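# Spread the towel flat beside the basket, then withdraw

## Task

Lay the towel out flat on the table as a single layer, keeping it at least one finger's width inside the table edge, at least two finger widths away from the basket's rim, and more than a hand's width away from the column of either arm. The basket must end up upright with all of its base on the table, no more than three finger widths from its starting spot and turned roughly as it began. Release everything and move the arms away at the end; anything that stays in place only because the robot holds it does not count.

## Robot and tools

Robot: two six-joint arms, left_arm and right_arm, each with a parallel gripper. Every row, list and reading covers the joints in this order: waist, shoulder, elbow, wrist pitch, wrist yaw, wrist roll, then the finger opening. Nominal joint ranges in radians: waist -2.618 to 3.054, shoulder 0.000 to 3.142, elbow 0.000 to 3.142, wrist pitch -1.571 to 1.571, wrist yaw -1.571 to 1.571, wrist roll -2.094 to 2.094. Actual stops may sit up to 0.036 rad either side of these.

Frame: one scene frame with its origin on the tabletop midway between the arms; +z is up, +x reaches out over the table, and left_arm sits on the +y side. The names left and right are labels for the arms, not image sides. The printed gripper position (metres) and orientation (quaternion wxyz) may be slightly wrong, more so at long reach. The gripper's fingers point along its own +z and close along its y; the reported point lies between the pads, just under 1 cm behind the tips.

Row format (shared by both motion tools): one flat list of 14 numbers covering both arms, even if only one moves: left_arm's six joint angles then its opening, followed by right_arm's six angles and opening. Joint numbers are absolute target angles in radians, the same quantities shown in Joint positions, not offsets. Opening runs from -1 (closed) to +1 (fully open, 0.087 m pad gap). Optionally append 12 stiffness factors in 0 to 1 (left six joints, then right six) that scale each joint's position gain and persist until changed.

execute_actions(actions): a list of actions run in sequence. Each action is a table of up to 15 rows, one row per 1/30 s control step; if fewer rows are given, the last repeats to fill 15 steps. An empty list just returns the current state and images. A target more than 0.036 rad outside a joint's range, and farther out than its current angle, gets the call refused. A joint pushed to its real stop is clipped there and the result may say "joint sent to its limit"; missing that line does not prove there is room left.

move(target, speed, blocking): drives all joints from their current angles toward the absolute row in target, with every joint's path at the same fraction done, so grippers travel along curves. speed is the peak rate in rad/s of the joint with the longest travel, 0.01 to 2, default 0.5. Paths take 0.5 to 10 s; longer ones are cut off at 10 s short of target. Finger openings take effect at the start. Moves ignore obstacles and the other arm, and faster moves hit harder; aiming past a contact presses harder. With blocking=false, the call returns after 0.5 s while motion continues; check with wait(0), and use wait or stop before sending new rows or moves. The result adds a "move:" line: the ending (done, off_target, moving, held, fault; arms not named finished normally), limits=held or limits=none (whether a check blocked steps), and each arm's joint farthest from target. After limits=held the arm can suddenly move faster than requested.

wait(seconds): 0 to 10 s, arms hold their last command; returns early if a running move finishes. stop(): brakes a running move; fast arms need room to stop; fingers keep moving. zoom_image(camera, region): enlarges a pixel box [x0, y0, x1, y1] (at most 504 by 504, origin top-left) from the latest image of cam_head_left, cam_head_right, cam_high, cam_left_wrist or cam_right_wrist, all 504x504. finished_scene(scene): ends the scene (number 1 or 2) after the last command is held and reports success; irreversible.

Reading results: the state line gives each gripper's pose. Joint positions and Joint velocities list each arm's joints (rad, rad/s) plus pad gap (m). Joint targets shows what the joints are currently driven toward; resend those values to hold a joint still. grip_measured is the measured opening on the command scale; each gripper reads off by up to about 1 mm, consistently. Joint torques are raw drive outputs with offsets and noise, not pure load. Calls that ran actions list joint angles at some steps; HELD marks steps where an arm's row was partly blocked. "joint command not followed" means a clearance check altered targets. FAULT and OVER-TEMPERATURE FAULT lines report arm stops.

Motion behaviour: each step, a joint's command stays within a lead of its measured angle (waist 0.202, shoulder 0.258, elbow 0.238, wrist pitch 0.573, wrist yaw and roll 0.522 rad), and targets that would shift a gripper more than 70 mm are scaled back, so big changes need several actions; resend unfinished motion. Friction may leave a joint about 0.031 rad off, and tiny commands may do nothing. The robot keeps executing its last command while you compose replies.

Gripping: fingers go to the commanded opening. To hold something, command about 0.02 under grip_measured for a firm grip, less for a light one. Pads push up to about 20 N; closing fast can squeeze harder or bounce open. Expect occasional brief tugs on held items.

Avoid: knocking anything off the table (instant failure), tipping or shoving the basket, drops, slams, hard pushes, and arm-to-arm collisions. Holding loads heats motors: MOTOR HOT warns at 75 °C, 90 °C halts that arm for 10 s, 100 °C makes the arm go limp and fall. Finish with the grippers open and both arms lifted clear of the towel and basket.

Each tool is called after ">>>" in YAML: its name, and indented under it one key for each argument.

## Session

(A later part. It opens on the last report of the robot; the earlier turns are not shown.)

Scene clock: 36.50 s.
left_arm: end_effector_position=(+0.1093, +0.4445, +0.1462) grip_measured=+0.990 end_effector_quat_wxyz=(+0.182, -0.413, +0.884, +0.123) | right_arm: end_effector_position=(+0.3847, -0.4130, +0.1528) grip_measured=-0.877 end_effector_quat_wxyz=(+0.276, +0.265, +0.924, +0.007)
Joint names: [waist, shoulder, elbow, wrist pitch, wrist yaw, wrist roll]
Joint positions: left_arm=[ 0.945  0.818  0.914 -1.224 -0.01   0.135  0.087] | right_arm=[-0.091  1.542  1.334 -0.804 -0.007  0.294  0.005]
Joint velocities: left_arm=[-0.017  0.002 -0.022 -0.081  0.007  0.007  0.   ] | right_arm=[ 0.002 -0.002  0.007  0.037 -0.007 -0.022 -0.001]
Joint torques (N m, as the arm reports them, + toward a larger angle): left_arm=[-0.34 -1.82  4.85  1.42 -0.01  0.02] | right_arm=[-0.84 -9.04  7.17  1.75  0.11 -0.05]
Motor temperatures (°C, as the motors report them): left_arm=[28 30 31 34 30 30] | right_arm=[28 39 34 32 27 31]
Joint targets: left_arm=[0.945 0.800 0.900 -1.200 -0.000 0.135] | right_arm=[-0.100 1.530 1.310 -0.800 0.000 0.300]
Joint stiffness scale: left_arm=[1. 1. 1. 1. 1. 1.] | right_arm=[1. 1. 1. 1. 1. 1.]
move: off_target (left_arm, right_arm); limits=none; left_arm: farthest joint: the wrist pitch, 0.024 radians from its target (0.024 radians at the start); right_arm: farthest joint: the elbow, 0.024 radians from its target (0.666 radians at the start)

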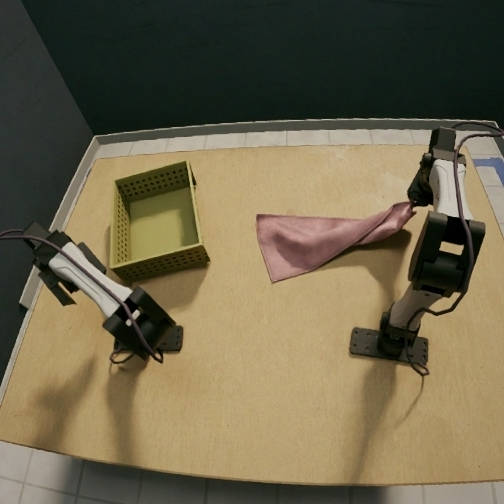

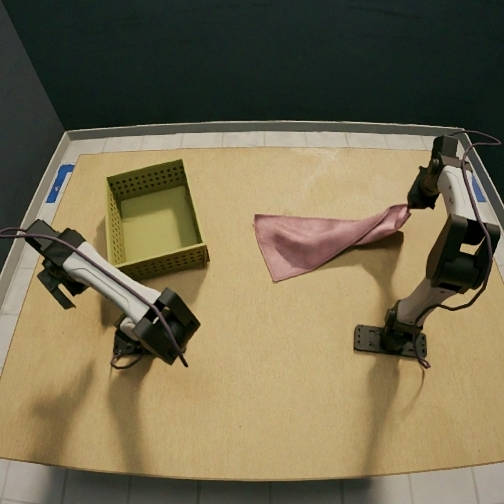

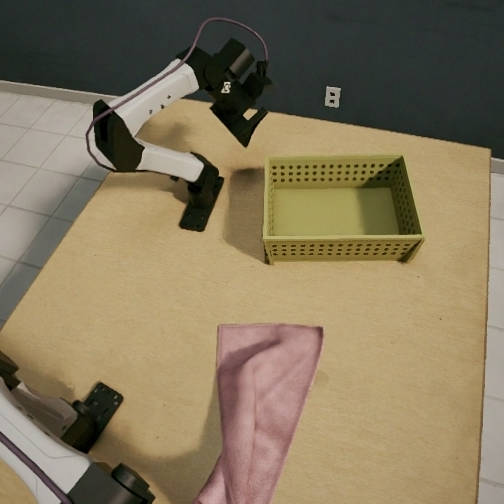

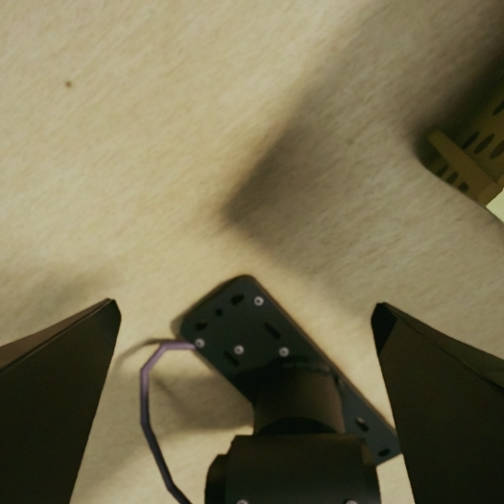

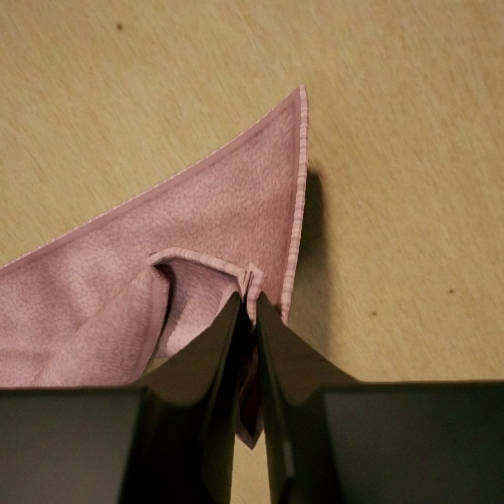

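>>> move:
  target: [0.945,0.8,0.9,-1.2,0,0.135,1,-0.1,1.30,0.36,1.1,0,0.2,-1]
  speed: 0.8

Scene clock: 40.20 s.
left_arm: end_effector_position=(+0.1093, +0.4445, +0.1462) grip_measured=+0.990 end_effector_quat_wxyz=(+0.182, -0.413, +0.884, +0.123) | right_arm: end_effector_position=(+0.4194, -0.4262, +0.2059) grip_measured=-0.877 end_effector_quat_wxyz=(+0.760, +0.149, +0.632, -0.021)
Joint names: [waist, shoulder, elbow, wrist pitch, wrist yaw, wrist roll]
Joint positions: left_arm=[ 0.945  0.818  0.914 -1.224 -0.01   0.135  0.087] | right_arm=[-0.091  1.318  0.38   1.095 -0.007  0.204  0.005]
Joint velocities: left_arm=[ 0.002  0.007 -0.012  0.022  0.007 -0.051  0.   ] | right_arm=[ 0.007  0.002  0.007 -0.037 -0.051 -0.066 -0.   ]
Joint torques (N m, as the arm reports them, + toward a larger angle): left_arm=[-0.24 -1.75  4.87  1.42  0.    0.03] | right_arm=[-0.85 -6.23  6.51  2.45  0.1  -0.16]
Motor temperatures (°C, as the motors report them): left_arm=[28 30 31 34 30 30] | right_arm=[28 39 34 33 27 31]
Joint targets: left_arm=[0.945 0.800 0.900 -1.200 -0.000 0.135] | right_arm=[-0.100 1.300 0.360 1.100 0.000 0.200]
Joint stiffness scale: left_arm=[1. 1. 1. 1. 1. 1.] | right_arm=[1. 1. 1. 1. 1. 1.]
move: off_target (left_arm); limits=none; left_arm: farthest joint: the wrist pitch, 0.024 radians from its target (0.024 radians at the start); right_arm: farthest joint: the elbow, 0.020 radians from its target (0.974 radians at the start)

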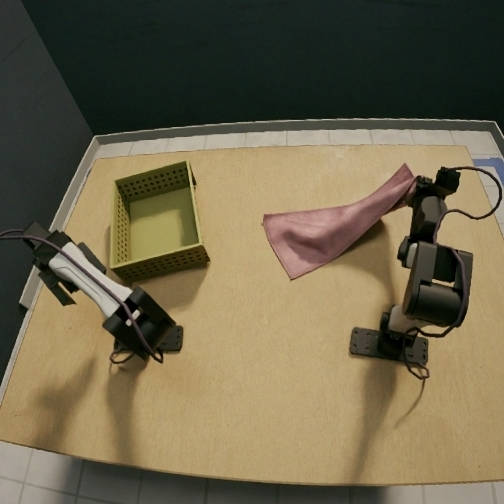

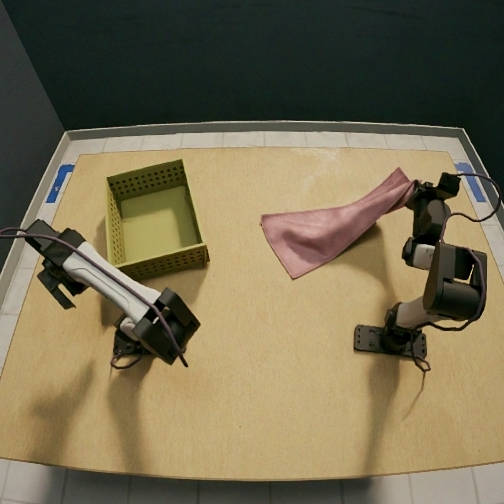

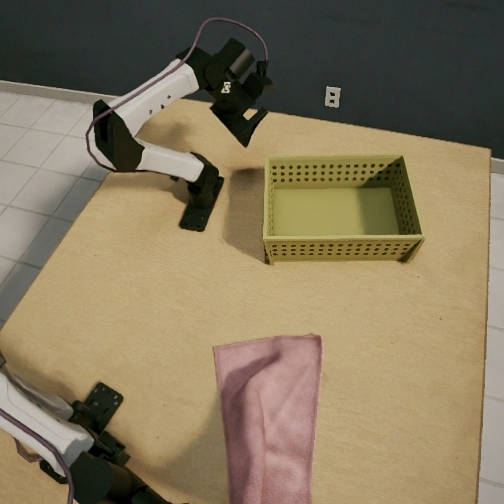

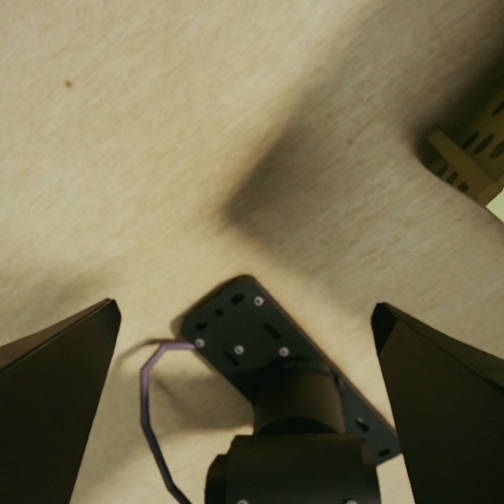

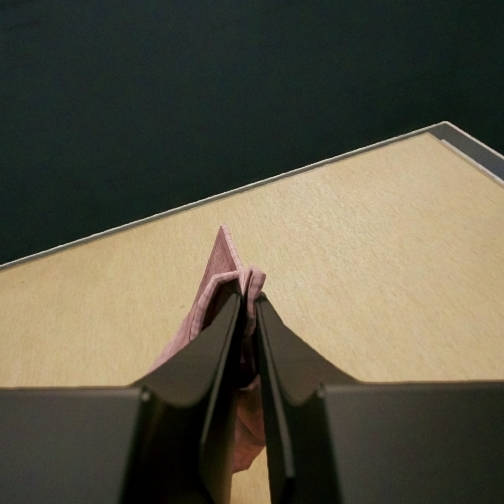

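>>> move:
  target: [0.945,0.8,0.9,-1.2,0,0.135,1,-0.2,1.62,0.22,1.45,0,0.2,-1]
  speed: 0.4

>>> move:
  target: [0.945,0.8,0.9,-1.2,0,0.135,1,-0.3,0.9,0.1,0.5,0,0.2,0.3]
  speed: 0.6

>>> move:
  target: [0.945,0.8,0.9,-1.2,0,0.135,1,-0.9,0.5,0.3,0,0,0.2,0.3]
  speed: 0.8

Scene clock: 42.67 s.
left_arm: end_effector_position=(+0.1093, +0.4445, +0.1462) grip_measured=+0.990 end_effector_quat_wxyz=(+0.182, -0.413, +0.884, +0.123) | right_arm: end_effector_position=(+0.3986, -0.4601, +0.1320) grip_measured=-0.877 end_effector_quat_wxyz=(+0.736, +0.187, +0.649, -0.057)
Joint names: [waist, shoulder, elbow, wrist pitch, wrist yaw, wrist roll]
Joint positions: left_arm=[ 0.945  0.818  0.914 -1.224 -0.01   0.135  0.087] | right_arm=[-0.189  1.598  0.24   1.447 -0.007  0.204  0.005]
Joint velocities: left_arm=[-0.007 -0.002  0.012  0.037 -0.007 -0.022  0.   ] | right_arm=[-0.007  0.007 -0.007 -0.022  0.007 -0.007  0.   ]
Joint torques (N m, as the arm reports them, + toward a larger angle): left_arm=[-0.31 -1.85  4.95  1.41 -0.02  0.03] | right_arm=[-0.98 -3.92  4.12  2.48  0.09 -0.16]
Motor temperatures (°C, as the motors report them): left_arm=[28 30 31 34 30 30] | right_arm=[28 39 34 34 27 31]
Joint targets: left_arm=[0.945 0.800 0.900 -1.200 0.000 0.135] | right_arm=[-0.200 1.620 0.220 1.450 -0.000 0.200]
Joint stiffness scale: left_arm=[1. 1. 1. 1. 1. 1.] | right_arm=[1. 1. 1. 1. 1. 1.]
move: off_target (left_arm, right_arm); limits=none; left_arm: farthest joint: the wrist pitch, 0.024 radians from its target (0.024 radians at the start); right_arm: farthest joint: the shoulder, 0.022 radians from its target (0.302 radians at the start)

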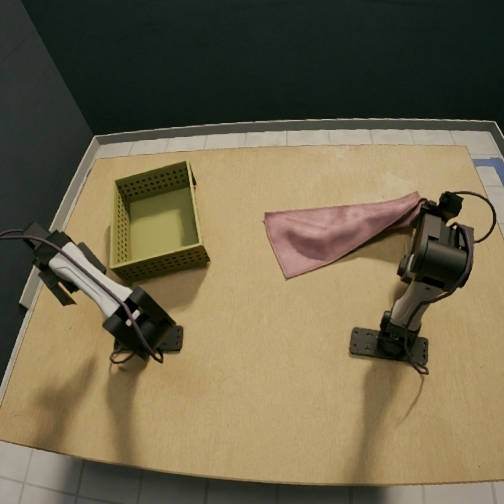

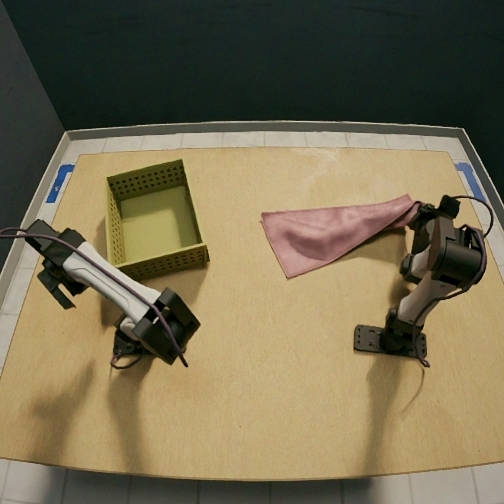

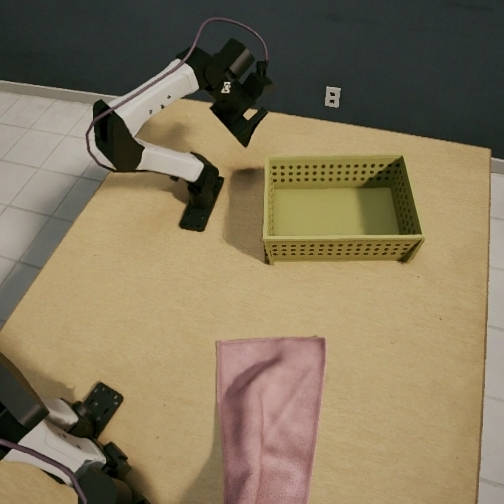

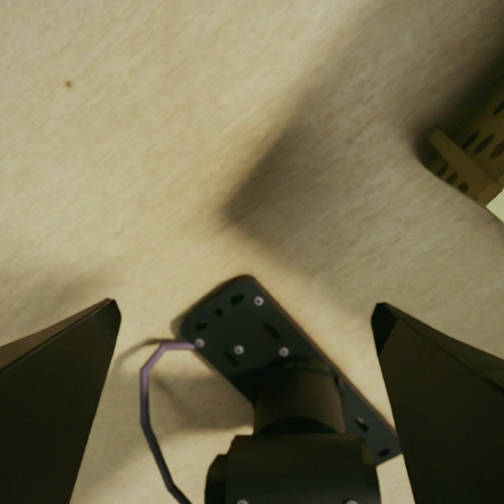

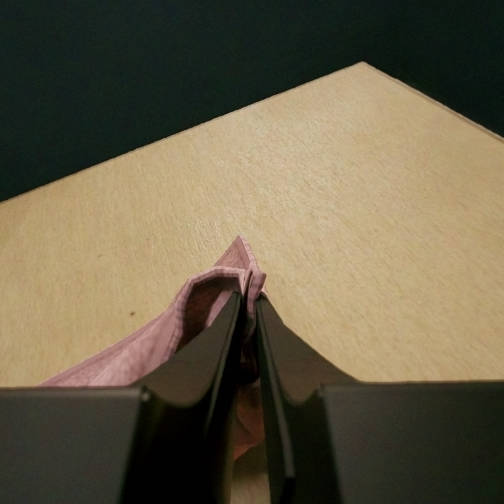

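Scene clock: 45.03 s.
left_arm: end_effector_position=(+0.1093, +0.4445, +0.1462) grip_measured=+0.990 end_effector_quat_wxyz=(+0.182, -0.413, +0.884, +0.123) | right_arm: end_effector_position=(+0.3066, -0.4573, +0.0840) grip_measured=+0.300 end_effector_quat_wxyz=(+0.600, +0.259, +0.753, -0.076)
Joint names: [waist, shoulder, elbow, wrist pitch, wrist yaw, wrist roll]
Joint positions: left_arm=[ 0.945  0.818  0.914 -1.224 -0.01   0.135  0.087] | right_arm=[-0.288  0.918  0.123  0.522 -0.007  0.204  0.057]
Joint velocities: left_arm=[-0.002 -0.007  0.002 -0.051 -0.007  0.066 -0.   ] | right_arm=[-0.007  0.007  0.002 -0.007 -0.037  0.11  -0.001]
Joint torques (N m, as the arm reports them, + toward a larger angle): left_arm=[-0.27 -1.72  4.93  1.41  0.    0.04] | right_arm=[-1.11 -3.05  7.02  2.27  0.1  -0.15]
Motor temperatures (°C, as the motors report them): left_arm=[28 30 31 34 30 30] | right_arm=[28 39 34 34 27 31]
Joint targets: left_arm=[0.945 0.800 0.900 -1.200 -0.000 0.135] | right_arm=[-0.300 0.900 0.100 0.500 -0.000 0.200]
Joint stiffness scale: left_arm=[1. 1. 1. 1. 1. 1.] | right_arm=[1. 1. 1. 1. 1. 1.]
move: off_target (left_arm, right_arm); limits=none; left_arm: farthest joint: the wrist pitch, 0.024 radians from its target (0.024 radians at the start); right_arm: farthest joint: the elbow, 0.023 radians from its target (0.140 radians at the start)

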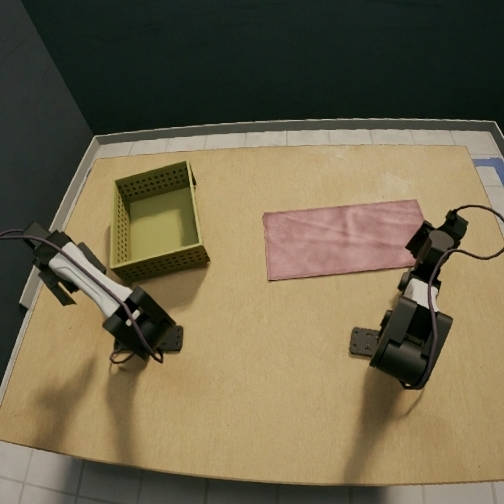

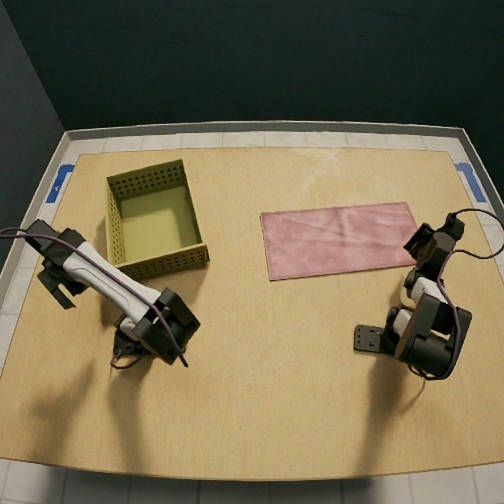

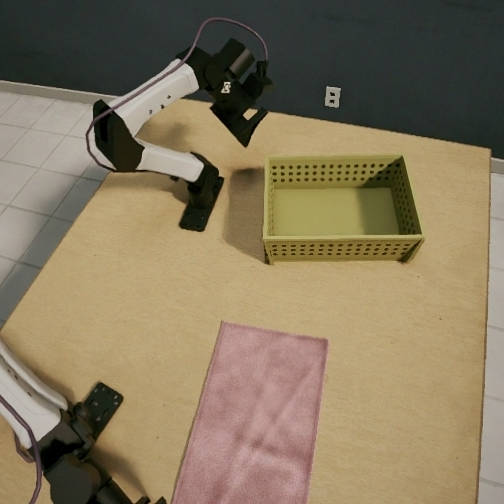

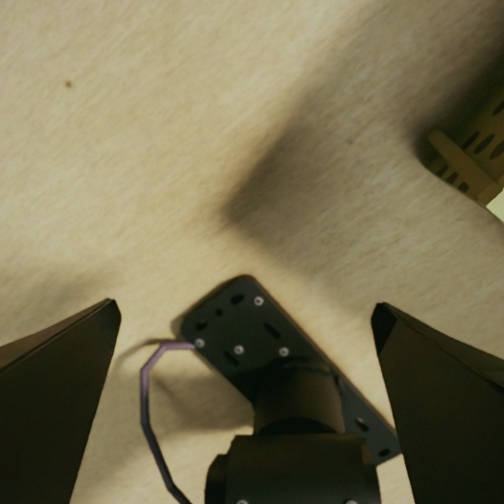

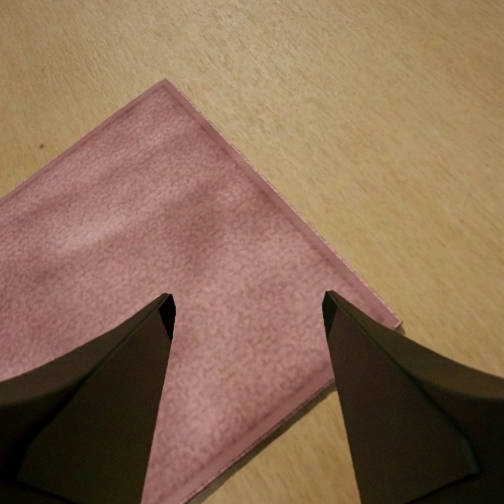

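Scene clock: 46.67 s.
left_arm: end_effector_position=(+0.1093, +0.4445, +0.1462) grip_measured=+0.990 end_effector_quat_wxyz=(+0.182, -0.413, +0.884, +0.123) | right_arm: end_effector_position=(+0.1743, -0.5697, +0.1577) grip_measured=+0.300 end_effector_quat_wxyz=(+0.575, +0.458, +0.625, -0.262)
Joint names: [waist, shoulder, elbow, wrist pitch, wrist yaw, wrist roll]
Joint positions: left_arm=[ 0.945  0.818  0.914 -1.224 -0.01   0.135  0.087] | right_arm=[-0.888  0.517  0.292  0.022 -0.003  0.204  0.057]
Joint velocities: left_arm=[ 0.002 -0.007  0.017  0.007  0.007 -0.007 -0.   ] | right_arm=[-0.017  0.002  0.002  0.007 -0.022  0.037 -0.   ]
Joint torques (N m, as the arm reports them, + toward a larger angle): left_arm=[-0.33 -1.81  4.91  1.4   0.01  0.02] | right_arm=[-1.05 -0.96 10.82  2.28  0.06 -0.16]
Motor temperatures (°C, as the motors report them): left_arm=[28 29 31 34 30 30] | right_arm=[28 38 34 34 27 31]
Joint targets: left_arm=[0.945 0.800 0.900 -1.200 -0.000 0.135] | right_arm=[-0.900 0.500 0.300 -0.000 0.000 0.200]
Joint stiffness scale: left_arm=[1. 1. 1. 1. 1. 1.] | right_arm=[1. 1. 1. 1. 1. 1.]
move: off_target (left_arm, right_arm); limits=none; left_arm: farthest joint: the wrist pitch, 0.024 radians from its target (0.024 radians at the start); right_arm: farthest joint: the wrist pitch, 0.022 radians from its target (0.522 radians at the start)

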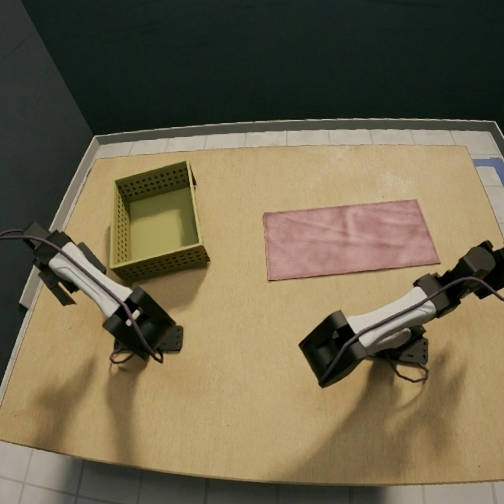

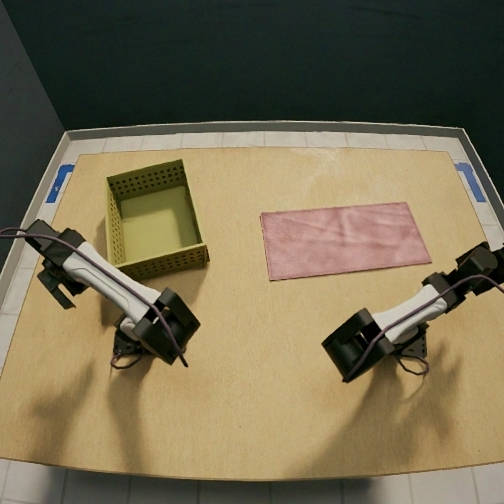

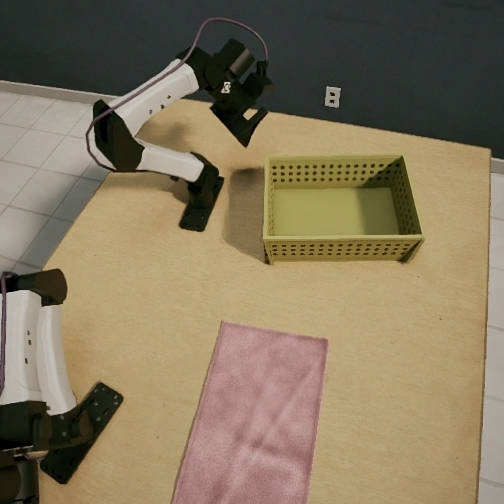

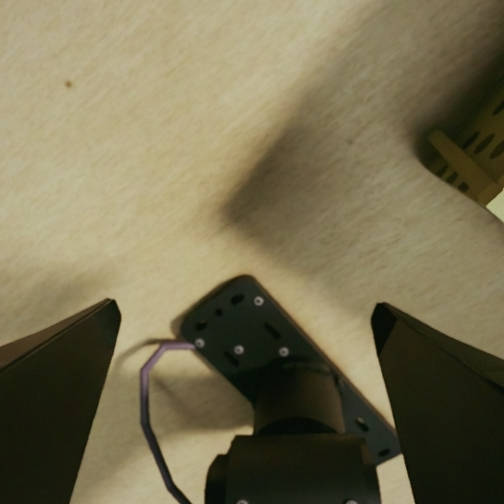

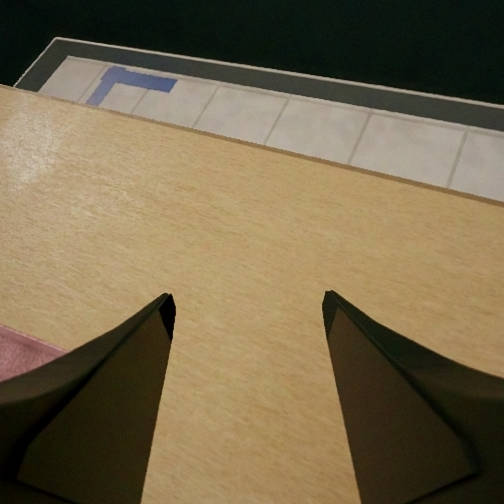

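>>> finished_scene:
  scene: 2

The scene is finished: the task was done.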